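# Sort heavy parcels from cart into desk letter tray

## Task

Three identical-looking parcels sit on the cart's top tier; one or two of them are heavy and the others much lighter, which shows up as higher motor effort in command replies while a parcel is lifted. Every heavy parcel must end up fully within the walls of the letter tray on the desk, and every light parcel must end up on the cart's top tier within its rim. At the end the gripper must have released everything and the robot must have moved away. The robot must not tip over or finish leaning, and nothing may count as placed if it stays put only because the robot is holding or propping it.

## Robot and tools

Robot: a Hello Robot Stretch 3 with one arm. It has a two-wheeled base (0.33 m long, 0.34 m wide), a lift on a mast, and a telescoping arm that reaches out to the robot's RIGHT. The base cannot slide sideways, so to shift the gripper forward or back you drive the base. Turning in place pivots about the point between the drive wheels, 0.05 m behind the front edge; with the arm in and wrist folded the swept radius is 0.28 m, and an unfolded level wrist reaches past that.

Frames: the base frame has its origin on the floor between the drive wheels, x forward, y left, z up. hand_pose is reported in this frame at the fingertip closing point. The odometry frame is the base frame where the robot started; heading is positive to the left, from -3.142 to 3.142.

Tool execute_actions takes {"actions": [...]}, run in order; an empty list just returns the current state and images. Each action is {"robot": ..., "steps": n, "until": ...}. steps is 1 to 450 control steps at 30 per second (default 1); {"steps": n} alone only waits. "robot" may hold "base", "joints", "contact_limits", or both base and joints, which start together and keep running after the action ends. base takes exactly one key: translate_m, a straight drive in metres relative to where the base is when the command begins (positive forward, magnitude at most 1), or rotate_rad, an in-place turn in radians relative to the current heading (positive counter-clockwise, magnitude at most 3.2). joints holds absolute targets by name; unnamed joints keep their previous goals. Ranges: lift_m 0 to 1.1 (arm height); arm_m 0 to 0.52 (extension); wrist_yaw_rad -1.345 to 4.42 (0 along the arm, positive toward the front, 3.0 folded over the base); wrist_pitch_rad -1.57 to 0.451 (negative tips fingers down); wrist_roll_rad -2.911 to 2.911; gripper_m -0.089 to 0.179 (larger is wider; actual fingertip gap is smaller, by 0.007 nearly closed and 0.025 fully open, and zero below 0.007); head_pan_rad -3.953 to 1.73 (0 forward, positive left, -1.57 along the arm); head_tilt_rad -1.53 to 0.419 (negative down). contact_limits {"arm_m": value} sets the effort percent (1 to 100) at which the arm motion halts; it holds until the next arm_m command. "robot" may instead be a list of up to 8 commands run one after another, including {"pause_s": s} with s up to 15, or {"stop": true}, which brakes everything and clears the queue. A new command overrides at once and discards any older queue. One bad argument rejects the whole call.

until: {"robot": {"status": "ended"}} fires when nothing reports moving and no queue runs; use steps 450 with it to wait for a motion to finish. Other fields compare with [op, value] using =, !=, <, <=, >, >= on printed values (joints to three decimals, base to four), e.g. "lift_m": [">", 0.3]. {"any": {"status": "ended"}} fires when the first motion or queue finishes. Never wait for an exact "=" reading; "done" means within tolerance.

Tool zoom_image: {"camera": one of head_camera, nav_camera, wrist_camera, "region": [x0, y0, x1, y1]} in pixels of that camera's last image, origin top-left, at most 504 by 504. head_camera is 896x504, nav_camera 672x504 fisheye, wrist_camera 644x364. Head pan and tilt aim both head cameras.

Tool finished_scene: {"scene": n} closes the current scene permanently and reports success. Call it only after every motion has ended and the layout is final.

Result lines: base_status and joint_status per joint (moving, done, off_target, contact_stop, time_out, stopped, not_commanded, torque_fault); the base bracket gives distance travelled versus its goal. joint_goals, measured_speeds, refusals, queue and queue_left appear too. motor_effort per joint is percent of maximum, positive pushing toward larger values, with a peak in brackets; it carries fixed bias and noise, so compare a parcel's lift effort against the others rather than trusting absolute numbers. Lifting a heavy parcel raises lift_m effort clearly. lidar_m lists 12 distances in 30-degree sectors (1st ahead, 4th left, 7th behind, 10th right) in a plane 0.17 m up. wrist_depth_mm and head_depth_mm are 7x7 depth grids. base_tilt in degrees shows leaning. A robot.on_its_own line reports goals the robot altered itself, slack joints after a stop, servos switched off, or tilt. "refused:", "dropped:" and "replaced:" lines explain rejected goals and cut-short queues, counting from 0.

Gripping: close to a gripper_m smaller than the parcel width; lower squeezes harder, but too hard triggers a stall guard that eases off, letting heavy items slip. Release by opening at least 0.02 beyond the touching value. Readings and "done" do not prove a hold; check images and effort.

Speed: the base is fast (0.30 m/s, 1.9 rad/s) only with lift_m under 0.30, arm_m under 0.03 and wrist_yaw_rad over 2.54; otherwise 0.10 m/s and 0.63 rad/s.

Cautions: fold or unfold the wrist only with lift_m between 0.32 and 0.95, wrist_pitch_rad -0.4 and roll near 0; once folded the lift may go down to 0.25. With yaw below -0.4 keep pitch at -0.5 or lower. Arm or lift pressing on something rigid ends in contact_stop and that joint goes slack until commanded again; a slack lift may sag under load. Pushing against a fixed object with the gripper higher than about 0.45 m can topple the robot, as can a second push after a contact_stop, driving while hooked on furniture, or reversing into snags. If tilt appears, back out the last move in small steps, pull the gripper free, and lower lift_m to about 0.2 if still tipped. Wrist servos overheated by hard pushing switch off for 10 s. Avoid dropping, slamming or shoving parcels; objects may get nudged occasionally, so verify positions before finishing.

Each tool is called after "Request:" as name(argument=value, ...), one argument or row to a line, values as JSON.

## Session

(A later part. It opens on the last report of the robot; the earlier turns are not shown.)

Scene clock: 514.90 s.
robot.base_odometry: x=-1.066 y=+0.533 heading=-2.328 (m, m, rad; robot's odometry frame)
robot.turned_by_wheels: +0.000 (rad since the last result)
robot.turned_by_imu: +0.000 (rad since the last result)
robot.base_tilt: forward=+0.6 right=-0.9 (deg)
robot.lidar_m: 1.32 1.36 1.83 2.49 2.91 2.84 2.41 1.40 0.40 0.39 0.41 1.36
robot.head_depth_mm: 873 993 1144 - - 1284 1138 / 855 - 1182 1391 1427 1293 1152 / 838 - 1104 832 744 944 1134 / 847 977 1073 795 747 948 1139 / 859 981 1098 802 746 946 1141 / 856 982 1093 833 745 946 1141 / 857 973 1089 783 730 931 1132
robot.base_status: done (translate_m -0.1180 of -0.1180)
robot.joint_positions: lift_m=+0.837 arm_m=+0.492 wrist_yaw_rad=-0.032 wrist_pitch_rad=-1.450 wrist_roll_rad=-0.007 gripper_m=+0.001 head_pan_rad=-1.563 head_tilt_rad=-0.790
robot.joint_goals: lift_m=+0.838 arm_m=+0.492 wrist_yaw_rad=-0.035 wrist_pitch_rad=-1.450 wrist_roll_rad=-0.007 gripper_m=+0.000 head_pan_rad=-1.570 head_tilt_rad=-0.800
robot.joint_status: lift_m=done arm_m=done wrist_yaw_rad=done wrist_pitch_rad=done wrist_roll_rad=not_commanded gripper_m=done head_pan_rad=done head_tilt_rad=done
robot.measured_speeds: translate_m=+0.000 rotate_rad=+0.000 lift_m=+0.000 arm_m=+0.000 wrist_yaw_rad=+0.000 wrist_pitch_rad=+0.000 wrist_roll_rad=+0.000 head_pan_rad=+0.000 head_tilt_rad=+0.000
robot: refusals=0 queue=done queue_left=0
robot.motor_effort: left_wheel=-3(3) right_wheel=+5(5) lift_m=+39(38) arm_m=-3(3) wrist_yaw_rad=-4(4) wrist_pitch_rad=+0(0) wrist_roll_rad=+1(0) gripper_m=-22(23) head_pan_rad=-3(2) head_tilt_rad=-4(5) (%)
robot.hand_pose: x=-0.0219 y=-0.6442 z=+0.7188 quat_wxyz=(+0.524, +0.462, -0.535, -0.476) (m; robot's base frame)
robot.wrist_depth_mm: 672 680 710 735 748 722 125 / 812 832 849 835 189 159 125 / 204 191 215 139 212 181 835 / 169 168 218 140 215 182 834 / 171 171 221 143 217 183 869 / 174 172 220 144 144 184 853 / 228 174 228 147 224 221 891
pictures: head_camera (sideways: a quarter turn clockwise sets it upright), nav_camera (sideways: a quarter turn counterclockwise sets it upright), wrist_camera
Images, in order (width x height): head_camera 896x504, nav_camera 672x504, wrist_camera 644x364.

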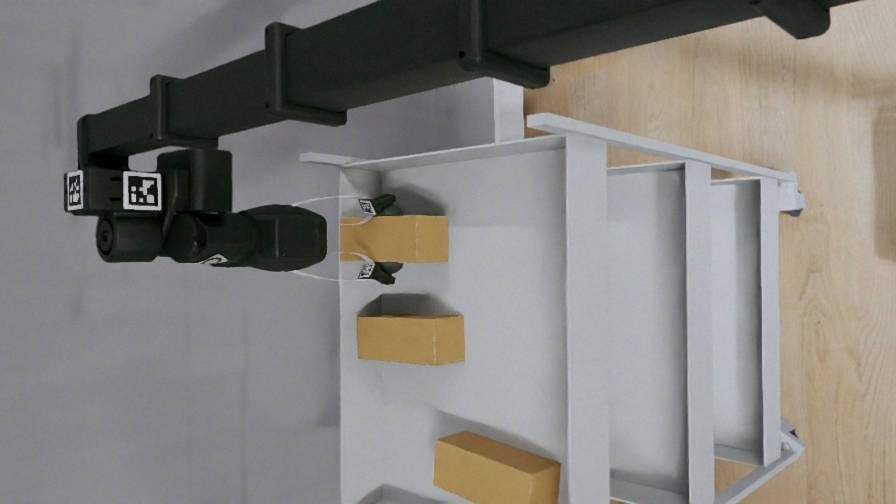

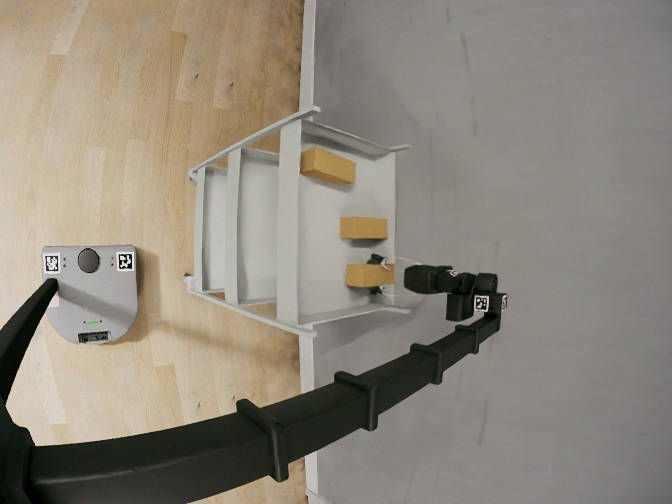

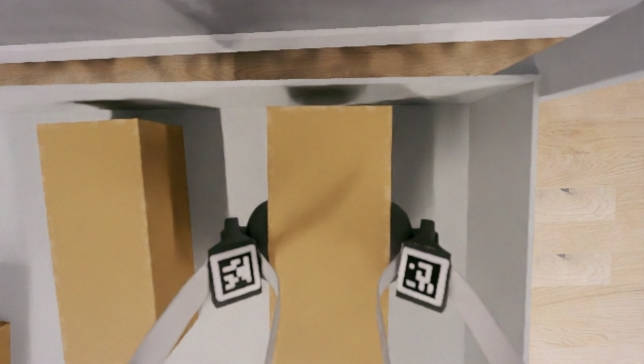

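A reads 39/39(38). Now the down test with the same move as for B.

Request:
execute_actions(
  actions=[
    {"robot": {"joints": {"lift_m": 0.815}}, "steps": 450, "until": {"robot": {"status": "ended"}}},
  ],
)

Scene clock: 525.63 s.
robot.base_odometry: x=-1.066 y=+0.533 heading=-2.328 (m, m, rad; robot's odometry frame)
robot.turned_by_wheels: +0.000 (rad since the last result)
robot.turned_by_imu: +0.000 (rad since the last result)
robot.base_tilt: forward=+0.7 right=-0.8 (deg)
robot.lidar_m: 1.32 1.36 1.83 2.49 2.91 2.84 2.42 1.40 0.40 0.39 0.41 1.36
robot.head_depth_mm: 872 995 1140 - - 1282 1143 / 868 962 - 1415 1420 1292 1157 / 852 - 1100 834 746 941 1139 / 865 989 905 797 744 949 1134 / 861 981 1095 802 746 942 1137 / 859 981 1087 833 747 947 1134 / 855 976 1091 784 726 930 1148
robot.base_status: done (translate_m -0.1180 of -0.1180)
robot.joint_positions: lift_m=+0.816 arm_m=+0.492 wrist_yaw_rad=-0.032 wrist_pitch_rad=-1.450 wrist_roll_rad=-0.007 gripper_m=+0.001 head_pan_rad=-1.563 head_tilt_rad=-0.790
robot.joint_goals: lift_m=+0.815 arm_m=+0.492 wrist_yaw_rad=-0.035 wrist_pitch_rad=-1.450 wrist_roll_rad=-0.007 gripper_m=+0.000 head_pan_rad=-1.570 head_tilt_rad=-0.800
robot.joint_status: lift_m=done arm_m=done wrist_yaw_rad=done wrist_pitch_rad=done wrist_roll_rad=not_commanded gripper_m=done head_pan_rad=done head_tilt_rad=done
robot.measured_speeds: translate_m=+0.000 rotate_rad=+0.000 lift_m=+0.000 arm_m=+0.000 wrist_yaw_rad=+0.000 wrist_pitch_rad=+0.000 wrist_roll_rad=+0.000 head_pan_rad=+0.000 head_tilt_rad=+0.000
robot: refusals=0 queue=done queue_left=0
robot.motor_effort: left_wheel=-3(3) right_wheel=+4(4) lift_m=+15(40) arm_m=-3(3) wrist_yaw_rad=-4(4) wrist_pitch_rad=+0(0) wrist_roll_rad=+0(0) gripper_m=-22(23) head_pan_rad=-2(2) head_tilt_rad=-4(3) (%)
robot.hand_pose: x=-0.0219 y=-0.6442 z=+0.6969 quat_wxyz=(+0.524, +0.462, -0.535, -0.476) (m; robot's base frame)
robot.wrist_depth_mm: 667 693 717 717 723 742 125 / 815 174 177 154 158 146 123 / 145 176 194 139 191 168 816 / 146 163 196 140 194 169 822 / 148 161 198 143 195 169 830 / 150 159 202 144 144 169 843 / 152 152 205 146 202 158 854
pictures: head_camera (sideways: a quarter turn clockwise sets it upright), nav_camera (sideways: a quarter turn counterclockwise sets it upright), wrist_camera
Images, in order (width x height): head_camera 896x504, nav_camera 672x504, wrist_camera 644x364.

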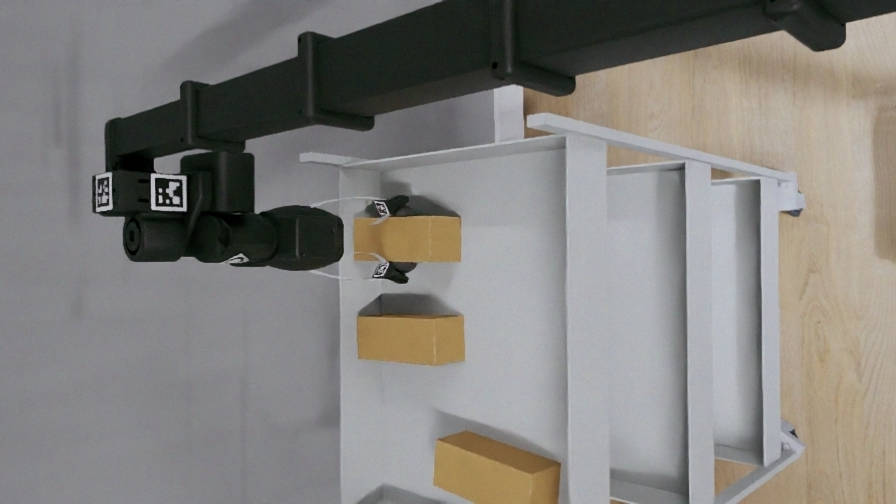

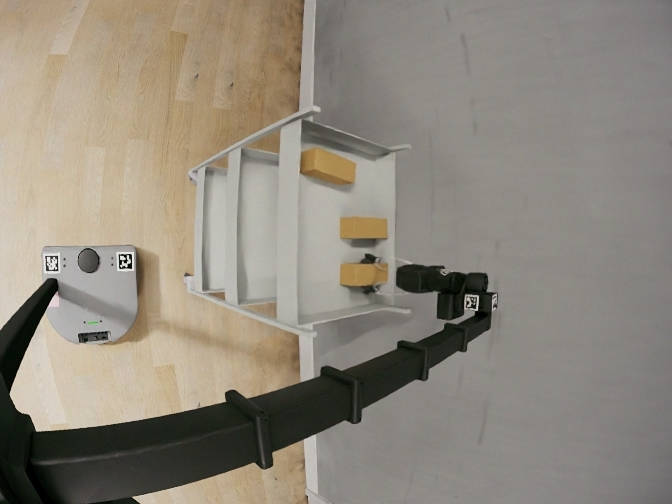

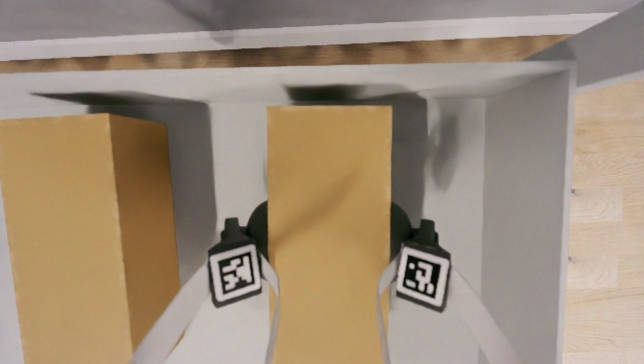

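Request:
execute_actions(
  actions=[],
)

Scene clock: 532.07 s.
robot.base_odometry: x=-1.066 y=+0.533 heading=-2.328 (m, m, rad; robot's odometry frame)
robot.turned_by_wheels: +0.000 (rad since the last result)
robot.turned_by_imu: +0.000 (rad since the last result)
robot.base_tilt: forward=+0.7 right=-0.8 (deg)
robot.lidar_m: 1.32 1.36 1.83 2.49 2.90 2.85 2.41 1.40 0.40 0.39 0.41 1.36
robot.head_depth_mm: 866 996 1146 - - 1272 1130 / 867 967 - 1414 1409 1295 1155 / 850 - 1105 830 746 943 1140 / 862 981 900 799 747 945 1143 / 860 983 1089 800 747 944 1132 / 856 980 1096 835 748 946 1138 / 855 970 1084 785 727 931 1146
robot.base_status: done (translate_m -0.1180 of -0.1180)
robot.joint_positions: lift_m=+0.816 arm_m=+0.492 wrist_yaw_rad=-0.032 wrist_pitch_rad=-1.450 wrist_roll_rad=-0.007 gripper_m=+0.001 head_pan_rad=-1.563 head_tilt_rad=-0.790
robot.joint_goals: lift_m=+0.815 arm_m=+0.492 wrist_yaw_rad=-0.035 wrist_pitch_rad=-1.450 wrist_roll_rad=-0.007 gripper_m=+0.000 head_pan_rad=-1.570 head_tilt_rad=-0.800
robot.joint_status: lift_m=done arm_m=done wrist_yaw_rad=done wrist_pitch_rad=done wrist_roll_rad=not_commanded gripper_m=done head_pan_rad=done head_tilt_rad=done
robot.measured_speeds: translate_m=+0.000 rotate_rad=+0.000 lift_m=+0.000 arm_m=+0.000 wrist_yaw_rad=+0.000 wrist_pitch_rad=+0.000 wrist_roll_rad=+0.000 head_pan_rad=+0.000 head_tilt_rad=+0.000
robot: refusals=0 queue=done queue_left=0
robot.motor_effort: left_wheel=-3(3) right_wheel=+4(5) lift_m=+15(15) arm_m=-3(3) wrist_yaw_rad=-4(4) wrist_pitch_rad=+0(0) wrist_roll_rad=+0(0) gripper_m=-22(22) head_pan_rad=-2(3) head_tilt_rad=-4(3) (%)
robot.hand_pose: x=-0.0219 y=-0.6442 z=+0.6969 quat_wxyz=(+0.524, +0.462, -0.535, -0.476) (m; robot's base frame)
robot.wrist_depth_mm: 668 685 708 725 720 724 125 / 799 175 177 155 158 146 123 / 145 177 194 138 191 168 809 / 146 163 197 140 193 170 827 / 148 162 198 142 195 169 833 / 151 159 201 144 144 169 861 / 153 153 204 146 201 158 858
pictures: head_camera (sideways: a quarter turn clockwise sets it upright), nav_camera (sideways: a quarter turn counterclockwise sets it upright), wrist_camera
Images, in order (width x height): head_camera 896x504, nav_camera 672x504, wrist_camera 644x364.

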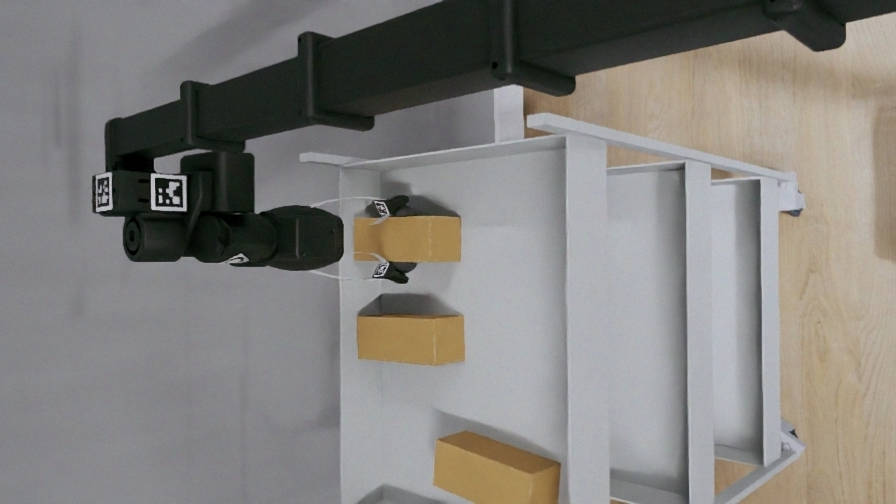

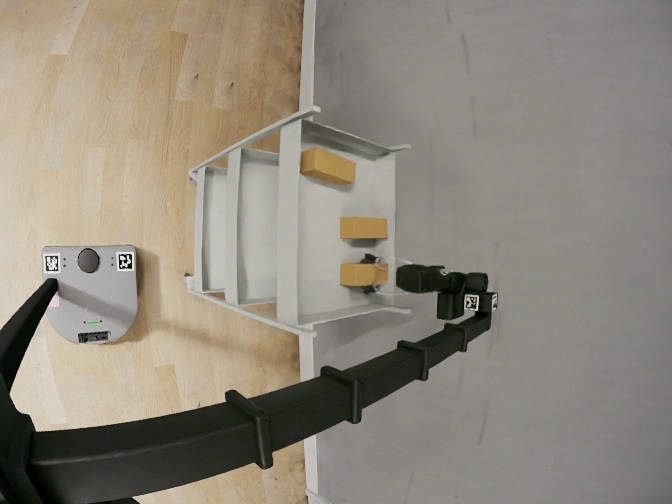

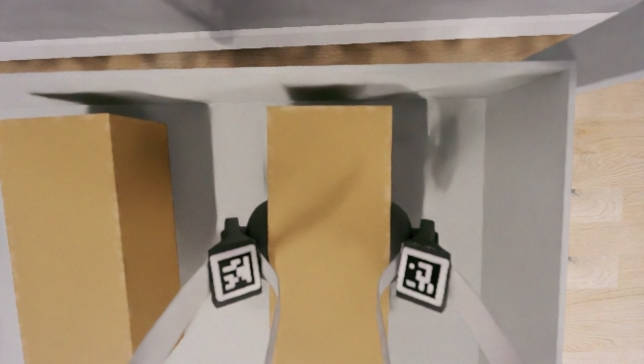

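Request:
execute_actions(
  actions=[
    {"robot": [{"joints": {"lift_m": 0.812}}, {"joints": {"gripper_m": 0.082}}], "steps": 450, "until": {"robot": {"gripper_m": [">", 0.074]}}},
    {"robot": {"joints": {"lift_m": 0.882, "arm_m": 0.501}}, "steps": 450, "until": {"robot": {"lift_m": [">", 0.868]}}},
    {"robot": {"base": {"rotate_rad": 0.183}, "joints": {"wrist_yaw_rad": -0.174}}, "steps": 450, "until": {"robot": {"status": "ended"}}},
  ],
)

Scene clock: 655.43 s.
robot.base_odometry: x=-1.066 y=+0.533 heading=-2.145 (m, m, rad; robot's odometry frame)
robot.turned_by_wheels: +0.183 (rad since the last result)
robot.turned_by_imu: +0.183 (rad since the last result)
robot.base_tilt: forward=+0.7 right=-0.9 (deg)
robot.lidar_m: 1.32 1.45 2.59 2.49 3.12 2.42 2.30 1.20 0.39 0.39 0.43 1.69
robot.head_depth_mm: 835 918 - - 1403 1290 1153 / 810 987 1080 813 728 931 1134 / - 1001 1084 814 744 947 1142 / 854 - 921 804 748 946 1164 / 889 1015 1113 813 761 1079 1159 / 894 1033 1127 783 763 1097 1157 / 910 1051 1234 1385 762 1284 1157
robot.base_status: done (rotate_rad +0.1828 of +0.1830)
robot.joint_positions: lift_m=+0.881 arm_m=+0.501 wrist_yaw_rad=-0.171 wrist_pitch_rad=-1.451 wrist_roll_rad=-0.007 gripper_m=+0.082 head_pan_rad=-1.563 head_tilt_rad=-0.790
robot.joint_goals: lift_m=+0.882 arm_m=+0.501 wrist_yaw_rad=-0.174 wrist_pitch_rad=-1.450 wrist_roll_rad=-0.007 gripper_m=+0.082 head_pan_rad=-1.570 head_tilt_rad=-0.800
robot.joint_status: lift_m=done arm_m=done wrist_yaw_rad=done wrist_pitch_rad=done wrist_roll_rad=not_commanded gripper_m=done head_pan_rad=done head_tilt_rad=done
robot.measured_speeds: translate_m=+0.000 rotate_rad=+0.000 lift_m=+0.000 arm_m=+0.000 wrist_yaw_rad=+0.000 wrist_pitch_rad=+0.000 wrist_roll_rad=+0.000 head_pan_rad=+0.000 head_tilt_rad=+0.000
robot: refusals=0 queue=done queue_left=0
robot.motor_effort: left_wheel=-3(9) right_wheel=+5(13) lift_m=+38(38) arm_m=+0(1) wrist_yaw_rad=-4(5) wrist_pitch_rad=+0(0) wrist_roll_rad=+0(0) gripper_m=+0(95) head_pan_rad=-2(2) head_tilt_rad=-3(3) (%)
robot.hand_pose: x=-0.0228 y=-0.6524 z=+0.7629 quat_wxyz=(+0.489, +0.424, -0.565, -0.511) (m; robot's base frame)
robot.wrist_depth_mm: 714 723 725 728 720 712 715 / 900 875 886 868 864 870 859 / 261 260 259 207 255 205 235 / 263 265 260 209 259 207 245 / 264 266 265 212 263 210 254 / 268 269 270 215 267 212 253 / 269 221 270 272 270 269 251
pictures: head_camera (sideways: a quarter turn clockwise sets it upright), nav_camera (sideways: a quarter turn counterclockwise sets it upright), wrist_camera
Images, in order (width x height): head_camera 896x504, nav_camera 672x504, wrist_camera 644x364.

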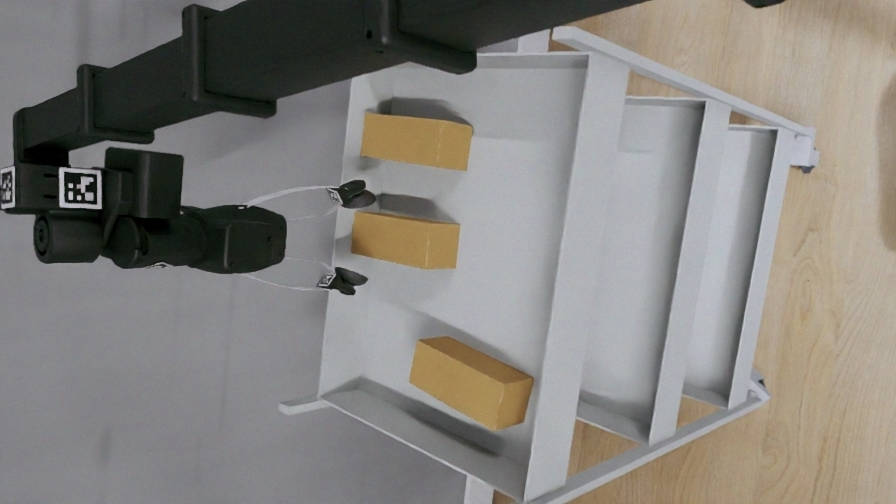

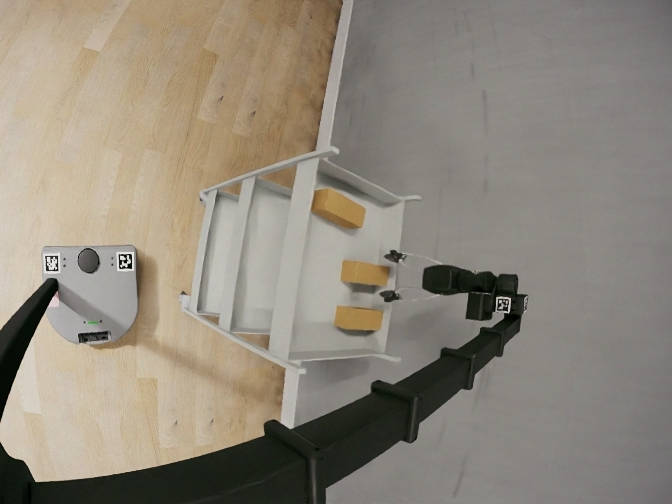

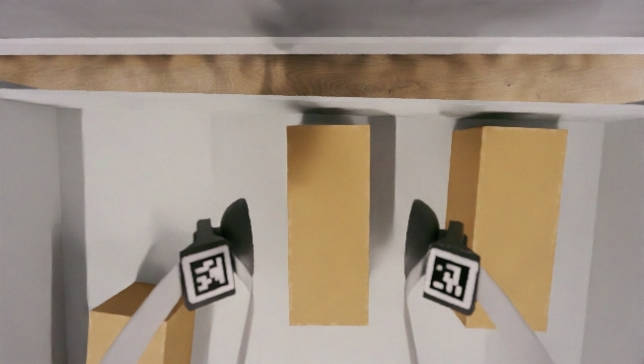

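Request:
execute_actions(
  actions=[],
)

Scene clock: 680.37 s.
robot.base_odometry: x=-1.066 y=+0.533 heading=-2.145 (m, m, rad; robot's odometry frame)
robot.turned_by_wheels: +0.000 (rad since the last result)
robot.turned_by_imu: +0.000 (rad since the last result)
robot.base_tilt: forward=+0.7 right=-0.9 (deg)
robot.lidar_m: 1.31 1.45 2.59 2.49 3.12 2.42 2.30 1.20 0.39 0.39 0.44 1.69
robot.head_depth_mm: 833 914 - - 1390 1297 1159 / 812 994 1079 811 732 926 1136 / - 1003 1090 814 747 947 1131 / 847 - 918 804 742 944 1156 / 886 1018 1110 817 762 1085 1157 / 902 1033 1119 782 761 1098 1157 / 912 1054 1242 1377 767 1271 1157
robot.base_status: done (rotate_rad +0.1828 of +0.1830)
robot.joint_positions: lift_m=+0.881 arm_m=+0.501 wrist_yaw_rad=-0.171 wrist_pitch_rad=-1.451 wrist_roll_rad=-0.007 gripper_m=+0.082 head_pan_rad=-1.563 head_tilt_rad=-0.790
robot.joint_goals: lift_m=+0.882 arm_m=+0.501 wrist_yaw_rad=-0.174 wrist_pitch_rad=-1.450 wrist_roll_rad=-0.007 gripper_m=+0.082 head_pan_rad=-1.570 head_tilt_rad=-0.800
robot.joint_status: lift_m=done arm_m=done wrist_yaw_rad=done wrist_pitch_rad=done wrist_roll_rad=not_commanded gripper_m=done head_pan_rad=done head_tilt_rad=done
robot.measured_speeds: translate_m=+0.000 rotate_rad=+0.000 lift_m=+0.000 arm_m=+0.000 wrist_yaw_rad=+0.000 wrist_pitch_rad=+0.000 wrist_roll_rad=+0.000 head_pan_rad=+0.000 head_tilt_rad=+0.000
robot: refusals=0 queue=done queue_left=0
robot.motor_effort: left_wheel=-3(3) right_wheel=+4(5) lift_m=+38(38) arm_m=+0(0) wrist_yaw_rad=-4(4) wrist_pitch_rad=+0(0) wrist_roll_rad=+0(0) gripper_m=+0(0) head_pan_rad=-2(2) head_tilt_rad=-3(3) (%)
robot.hand_pose: x=-0.0228 y=-0.6524 z=+0.7629 quat_wxyz=(+0.489, +0.424, -0.565, -0.511) (m; robot's base frame)
robot.wrist_depth_mm: 732 726 724 708 715 713 711 / 892 890 890 882 873 863 876 / 260 260 260 208 255 204 235 / 264 264 261 210 260 207 245 / 266 267 265 212 262 209 254 / 268 272 270 216 267 211 253 / 268 221 272 271 269 268 251
pictures: head_camera (sideways: a quarter turn clockwise sets it upright), nav_camera (sideways: a quarter turn counterclockwise sets it upright), wrist_camera
Images, in order (width x height): head_camera 896x504, nav_camera 672x504, wrist_camera 644x364.

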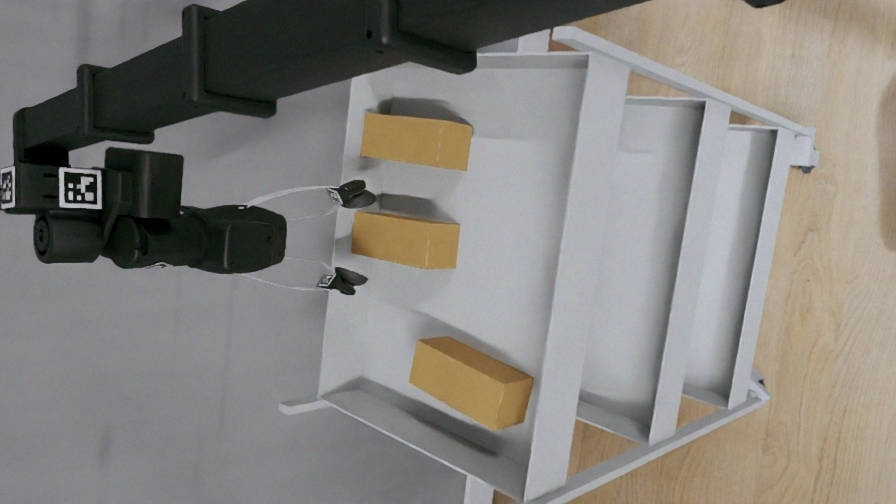

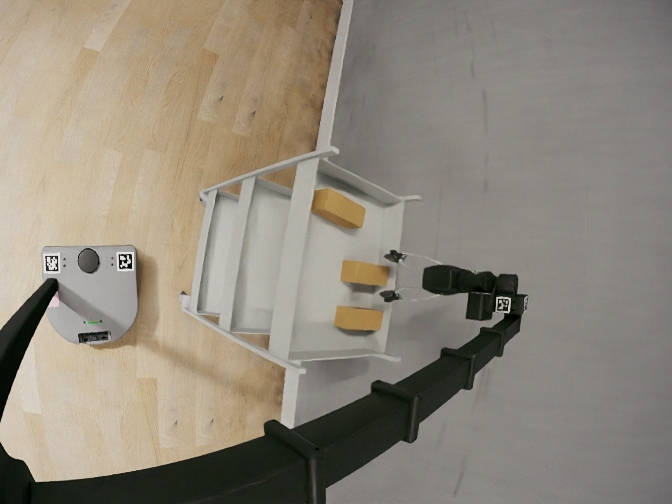

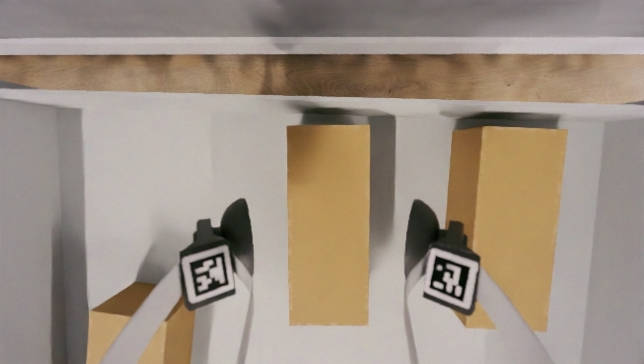

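Request:
execute_actions(
  actions=[
    {"robot":{"joints":{"lift_m":0.816}},"steps":90,"until":{"robot":{"lift_m":["<",0.820]}}},
    {"robot":{"joints":{"gripper_m":0.0}},"steps":60,"until":{"robot":{"status":"ended"}}},
  ],
)

Scene clock: 693.60 s.
robot.base_odometry: x=-1.066 y=+0.533 heading=-2.145 (m, m, rad; robot's odometry frame)
robot.turned_by_wheels: +0.000 (rad since the last result)
robot.turned_by_imu: -0.001 (rad since the last result)
robot.base_tilt: forward=+0.6 right=-0.8 (deg)
robot.lidar_m: 1.32 1.45 2.59 2.49 3.11 2.42 2.30 1.20 0.39 0.39 0.44 1.69
robot.head_depth_mm: 836 950 1077 - - 1266 1142 / 849 927 - 798 723 925 1141 / 846 - 1084 810 744 943 1145 / 872 1000 892 796 749 943 1152 / 887 1019 1110 814 763 1084 1154 / 896 1030 1119 781 761 1106 1154 / 913 1045 1241 1378 760 1281 1157
robot.base_status: done (rotate_rad +0.1828 of +0.1830)
robot.joint_positions: lift_m=+0.816 arm_m=+0.501 wrist_yaw_rad=-0.171 wrist_pitch_rad=-1.451 wrist_roll_rad=-0.007 gripper_m=+0.001 head_pan_rad=-1.563 head_tilt_rad=-0.790
robot.joint_goals: lift_m=+0.816 arm_m=+0.501 wrist_yaw_rad=-0.174 wrist_pitch_rad=-1.450 wrist_roll_rad=-0.007 gripper_m=+0.000 head_pan_rad=-1.570 head_tilt_rad=-0.800
robot.joint_status: lift_m=done arm_m=done wrist_yaw_rad=done wrist_pitch_rad=done wrist_roll_rad=not_commanded gripper_m=done head_pan_rad=done head_tilt_rad=done
robot.measured_speeds: translate_m=+0.000 rotate_rad=+0.000 lift_m=+0.000 arm_m=+0.000 wrist_yaw_rad=+0.000 wrist_pitch_rad=+0.000 wrist_roll_rad=+0.000 head_pan_rad=+0.000 head_tilt_rad=+0.000
robot: refusals=0 queue=done queue_left=0
robot.motor_effort: left_wheel=-3(3) right_wheel=+5(5) lift_m=+16(38) arm_m=+1(0) wrist_yaw_rad=-4(4) wrist_pitch_rad=+0(0) wrist_roll_rad=+0(0) gripper_m=-23(99) head_pan_rad=-3(2) head_tilt_rad=-3(5) (%)
robot.hand_pose: x=-0.0228 y=-0.6524 z=+0.6979 quat_wxyz=(+0.489, +0.424, -0.565, -0.511) (m; robot's base frame)
robot.wrist_depth_mm: 729 723 721 712 722 717 715 / 185 167 160 154 175 166 159 / 197 196 194 139 192 190 140 / 199 197 198 141 194 174 142 / 203 201 199 143 196 172 143 / 205 204 203 145 145 164 146 / 200 204 205 147 203 157 148
pictures: head_camera (sideways: a quarter turn clockwise sets it upright), nav_camera (sideways: a quarter turn counterclockwise sets it upright), wrist_camera
Images, in order (width x height): head_camera 896x504, nav_camera 672x504, wrist_camera 644x364.

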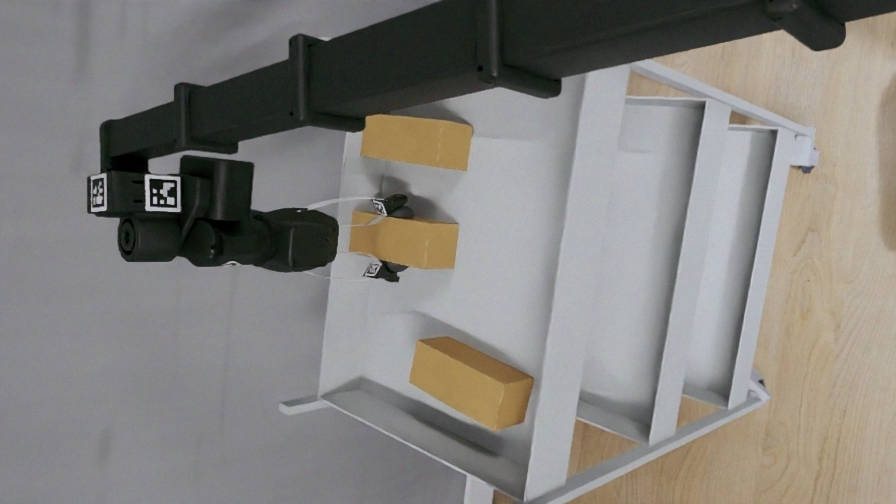

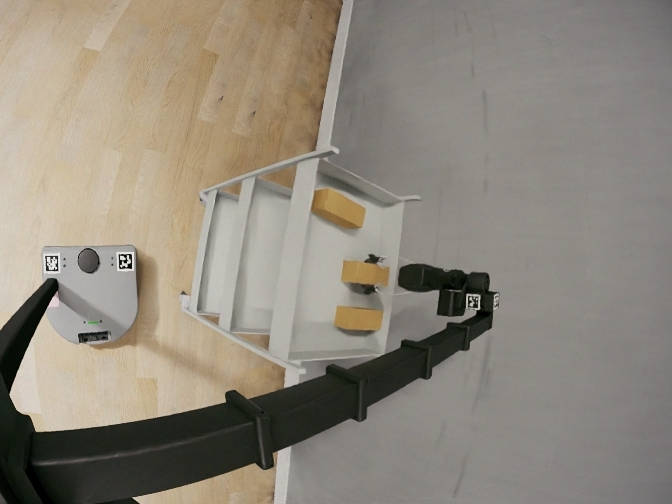

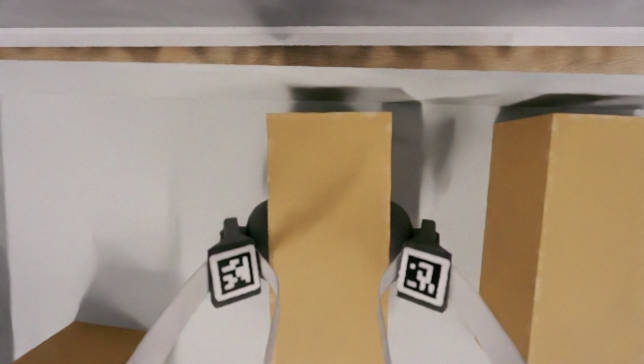

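Request:
execute_actions(
  actions=[
    {"robot":{"joints":{"lift_m":0.895}},"steps":60,"until":{"robot":{"lift_m":[">",0.832]}}},
    {"robot":{"joints":{"arm_m":0.016}},"steps":200,"until":{"robot":{"arm_m":["<",0.22]}}},
    {"robot":{"base":{"rotate_rad":-0.752}},"steps":90,"until":{"robot":{"arm_m":["<",0.145]}}},
    {"robot":{"joints":{"lift_m":0.29,"wrist_yaw_rad":2.62}},"steps":120,"until":{"robot":{"base_status":["!=","moving"]}}},
    {"robot":{"base":{"translate_m":-1.0}},"steps":300,"until":{"robot":{"lift_m":["<",0.297],"wrist_yaw_rad":[">",2.56],"arm_m":["<",0.029]}}},
    {"robot":{"base":{"translate_m":-1.0}},"steps":300,"until":{"robot":{"x":[">",-0.012]}}},
    {"robot":{"base":{"translate_m":-1.0}},"steps":300,"until":{"robot":{"x":[">",0.46]}}},
    {"robot":{"joints":{"lift_m":0.975,"wrist_yaw_rad":0.29}},"steps":300,"until":{"robot":{"base_status":["!=","moving"],"lift_m":[">",0.78]}}},
    {"robot":{"base":{"rotate_rad":-1.116}},"steps":150,"until":{"robot":{"lift_m":[">",0.9],"rotate_rad":["<",-0.6]}}},
    {"robot":{"joints":{"arm_m":0.41}},"steps":200,"until":{"robot":{"status":"ended"}}},
  ],
)

Scene clock: 846.03 s.
robot.base_odometry: x=+0.959 y=+1.039 heading=+2.271 (m, m, rad; robot's odometry frame)
robot.turned_by_wheels: -1.868 (rad since the last result)
robot.turned_by_imu: -1.880 (rad since the last result)
robot.base_tilt: forward=+0.7 right=-0.8 (deg)
robot.lidar_m: 2.11 2.12 2.24 3.06 2.63 1.79 1.65 1.67 0.74 1.10 1.11 1.03
robot.head_depth_mm: - 1080 901 721 648 1236 1147 / 1057 1103 878 752 648 1251 1147 / - 1086 871 753 648 1254 1158 / 974 - 661 733 648 1231 1157 / 978 1075 879 739 649 1229 1148 / 967 1056 903 754 650 598 1158 / 952 1049 904 752 649 600 1160
robot.base_status: done (rotate_rad -1.1158 of -1.1160)
robot.joint_positions: lift_m=+0.974 arm_m=+0.410 wrist_yaw_rad=+0.291 wrist_pitch_rad=-1.450 wrist_roll_rad=-0.007 gripper_m=+0.001 head_pan_rad=-1.563 head_tilt_rad=-0.790
robot.joint_goals: lift_m=+0.975 arm_m=+0.410 wrist_yaw_rad=+0.290 wrist_pitch_rad=-1.450 wrist_roll_rad=-0.007 gripper_m=+0.000 head_pan_rad=-1.570 head_tilt_rad=-0.800
robot.joint_status: lift_m=done arm_m=done wrist_yaw_rad=done wrist_pitch_rad=done wrist_roll_rad=not_commanded gripper_m=done head_pan_rad=done head_tilt_rad=done
robot.measured_speeds: translate_m=+0.000 rotate_rad=+0.000 lift_m=+0.000 arm_m=+0.000 wrist_yaw_rad=+0.000 wrist_pitch_rad=+0.000 wrist_roll_rad=+0.000 head_pan_rad=+0.000 head_tilt_rad=+0.000
robot: refusals=0 queue=done queue_left=0
robot.motor_effort: left_wheel=+4(8) right_wheel=-4(8) lift_m=+41(40) arm_m=+0(3) wrist_yaw_rad=-1(5) wrist_pitch_rad=+0(0) wrist_roll_rad=+0(0) gripper_m=-22(22) head_pan_rad=-2(2) head_tilt_rad=-5(4) (%)
robot.hand_pose: x=-0.0196 y=-0.5615 z=+0.8557 quat_wxyz=(+0.593, +0.542, -0.453, -0.386) (m; robot's base frame)
robot.wrist_depth_mm: 288 287 285 280 278 278 273 / 293 290 287 286 281 283 257 / 295 296 292 133 288 285 255 / 301 299 294 135 290 289 260 / 305 304 300 136 293 291 289 / 311 307 302 139 138 293 297 / 315 312 306 141 303 267 301
pictures: head_camera (sideways: a quarter turn clockwise sets it upright), nav_camera (sideways: a quarter turn counterclockwise sets it upright), wrist_camera
replaced: robot.lift_m: its motion had ended contact_stop
Images, in order (width x height): head_camera 896x504, nav_camera 672x504, wrist_camera 644x364.

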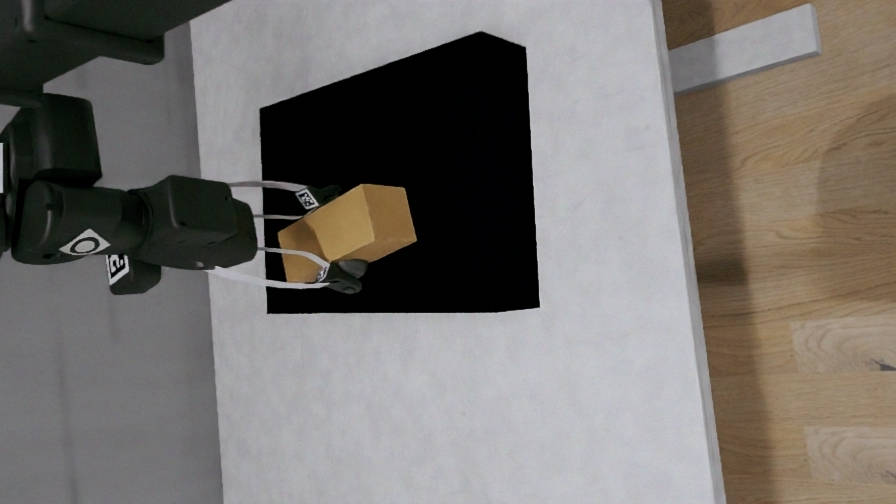

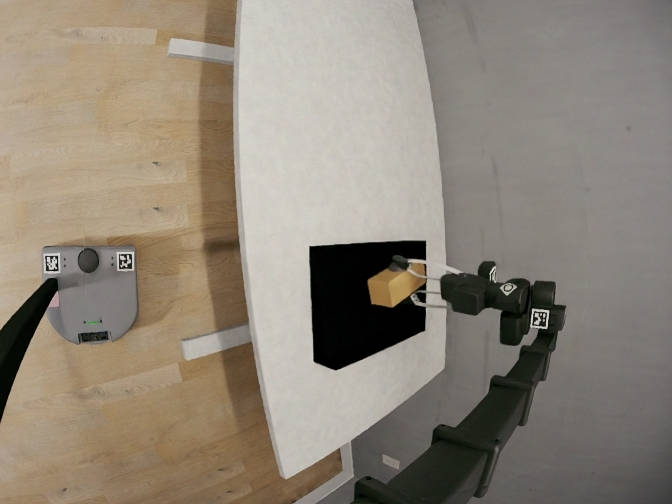

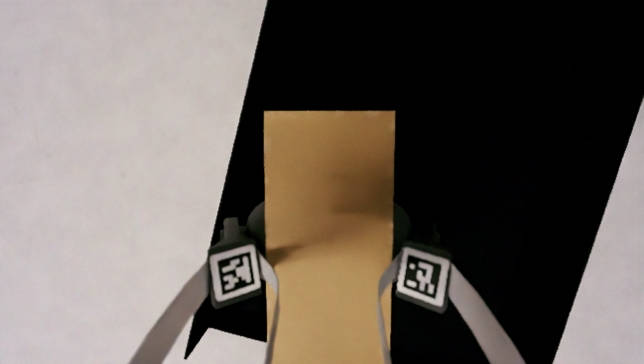

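Request:
zoom_image(
  camera="wrist_camera",
  region=[140, 0, 644, 364],
)

Request:
zoom_image(
  camera="head_camera",
  region=[180, 0, 684, 400],
)

Region (140, 0, 644, 364) of wrist_camera's 644x364 image, scaled by 1.000.

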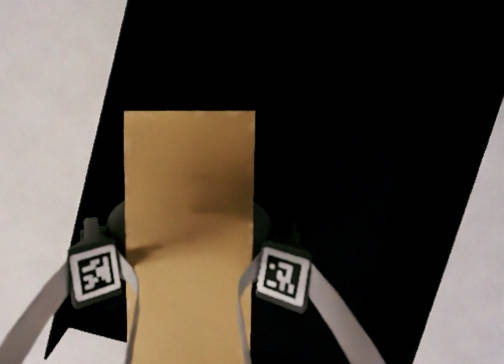

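Region (180, 0, 684, 400) of head_camera's 896x504 image, scaled by 1.000; it fills the top 400 rows of this view, and the rest is white.

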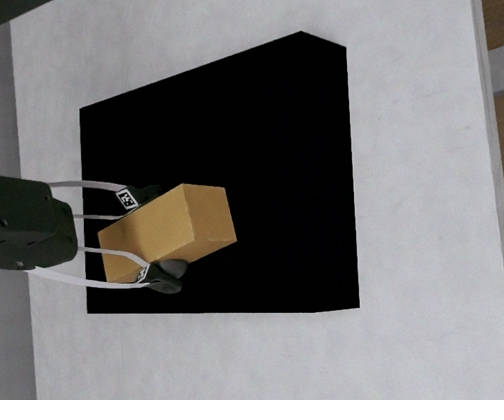

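Request:
execute_actions(
  actions=[
    {"robot":{"base":{"translate_m":-0.053},"joints":{"arm_m":0.44,"wrist_yaw_rad":0.04,"lift_m":0.878}},"steps":120,"until":{"robot":{"status":"ended"}}},
  ],
)

Scene clock: 956.33 s.
robot.base_odometry: x=+0.993 y=+0.998 heading=+2.271 (m, m, rad; robot's odometry frame)
robot.turned_by_wheels: +0.000 (rad since the last result)
robot.turned_by_imu: +0.000 (rad since the last result)
robot.base_tilt: forward=+0.8 right=-0.8 (deg)
robot.lidar_m: 2.17 2.21 2.27 3.06 2.11 1.73 1.60 1.61 0.72 1.11 1.12 1.08
robot.head_depth_mm: 1045 1156 - - 634 1270 1151 / 991 - 876 736 648 1239 1156 / 979 - 871 733 646 1254 1155 / 984 1089 814 716 650 1229 1161 / 982 1078 875 754 649 1237 1156 / 970 1059 899 756 650 601 1161 / 957 1054 903 759 649 601 1162
robot.base_status: done (translate_m -0.0530 of -0.0530)
robot.joint_positions: lift_m=+0.878 arm_m=+0.440 wrist_yaw_rad=+0.043 wrist_pitch_rad=-1.450 wrist_roll_rad=-0.007 gripper_m=+0.001 head_pan_rad=-1.563 head_tilt_rad=-0.790
robot.joint_goals: lift_m=+0.878 arm_m=+0.440 wrist_yaw_rad=+0.040 wrist_pitch_rad=-1.450 wrist_roll_rad=-0.007 gripper_m=+0.000 head_pan_rad=-1.570 head_tilt_rad=-0.800
robot.joint_status: lift_m=done arm_m=done wrist_yaw_rad=done wrist_pitch_rad=done wrist_roll_rad=not_commanded gripper_m=done head_pan_rad=done head_tilt_rad=done
robot.measured_speeds: translate_m=+0.000 rotate_rad=+0.000 lift_m=+0.000 arm_m=+0.000 wrist_yaw_rad=+0.000 wrist_pitch_rad=+0.000 wrist_roll_rad=+0.000 head_pan_rad=+0.000 head_tilt_rad=+0.000
robot: refusals=0 queue=done queue_left=0
robot.motor_effort: left_wheel=+3(4) right_wheel=-3(9) lift_m=+17(33) arm_m=+1(1) wrist_yaw_rad=-4(4) wrist_pitch_rad=+0(0) wrist_roll_rad=+1(0) gripper_m=-22(22) head_pan_rad=-2(2) head_tilt_rad=-3(3) (%)
robot.hand_pose: x=-0.0213 y=-0.5917 z=+0.7598 quat_wxyz=(+0.541, +0.482, -0.517, -0.456) (m; robot's base frame)
robot.wrist_depth_mm: 161 192 192 191 189 188 149 / 162 195 194 193 191 189 149 / 162 197 197 133 194 193 149 / 163 200 199 134 196 195 148 / 163 203 201 136 198 198 149 / 163 205 205 138 138 201 148 / 163 208 207 140 204 201 155
pictures: head_camera (sideways: a quarter turn clockwise sets it upright), nav_camera (sideways: a quarter turn counterclockwise sets it upright), wrist_camera
Images, in order (width x height): head_camera 896x504, nav_camera 672x504, wrist_camera 644x364.

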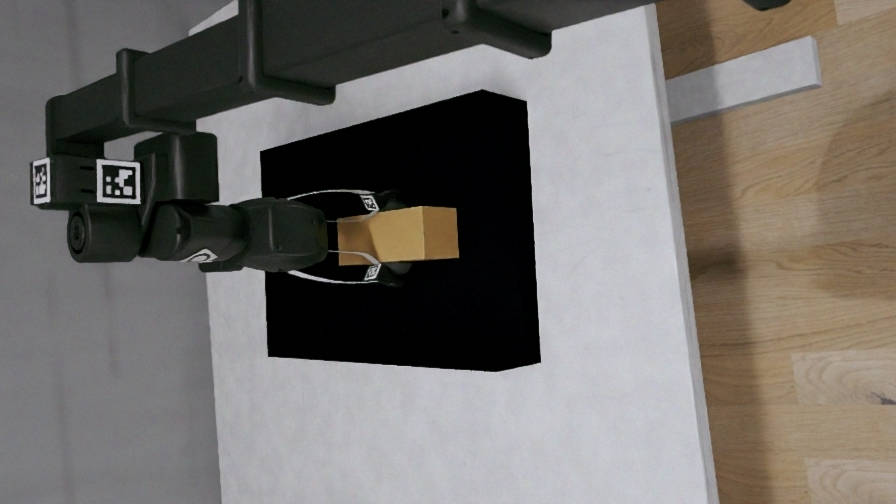

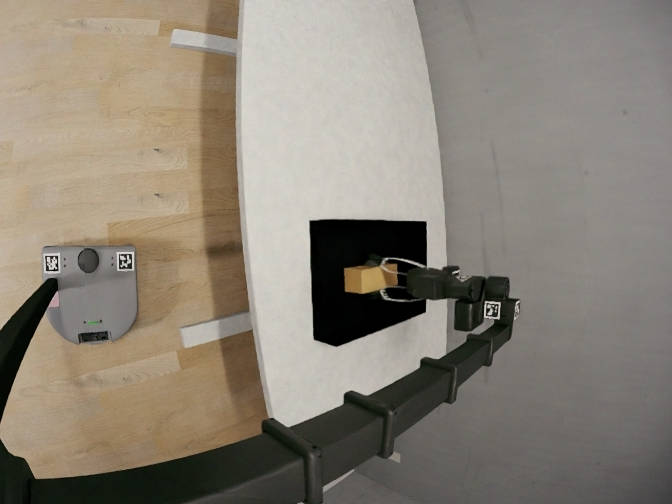

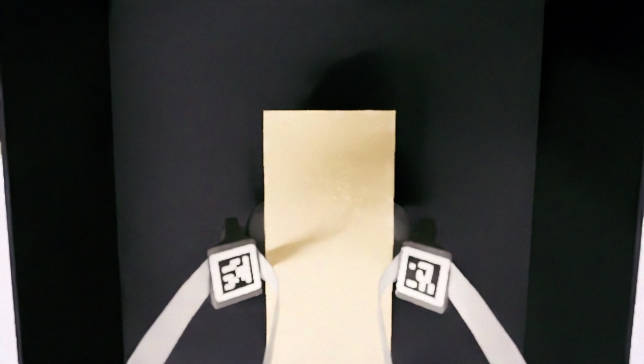

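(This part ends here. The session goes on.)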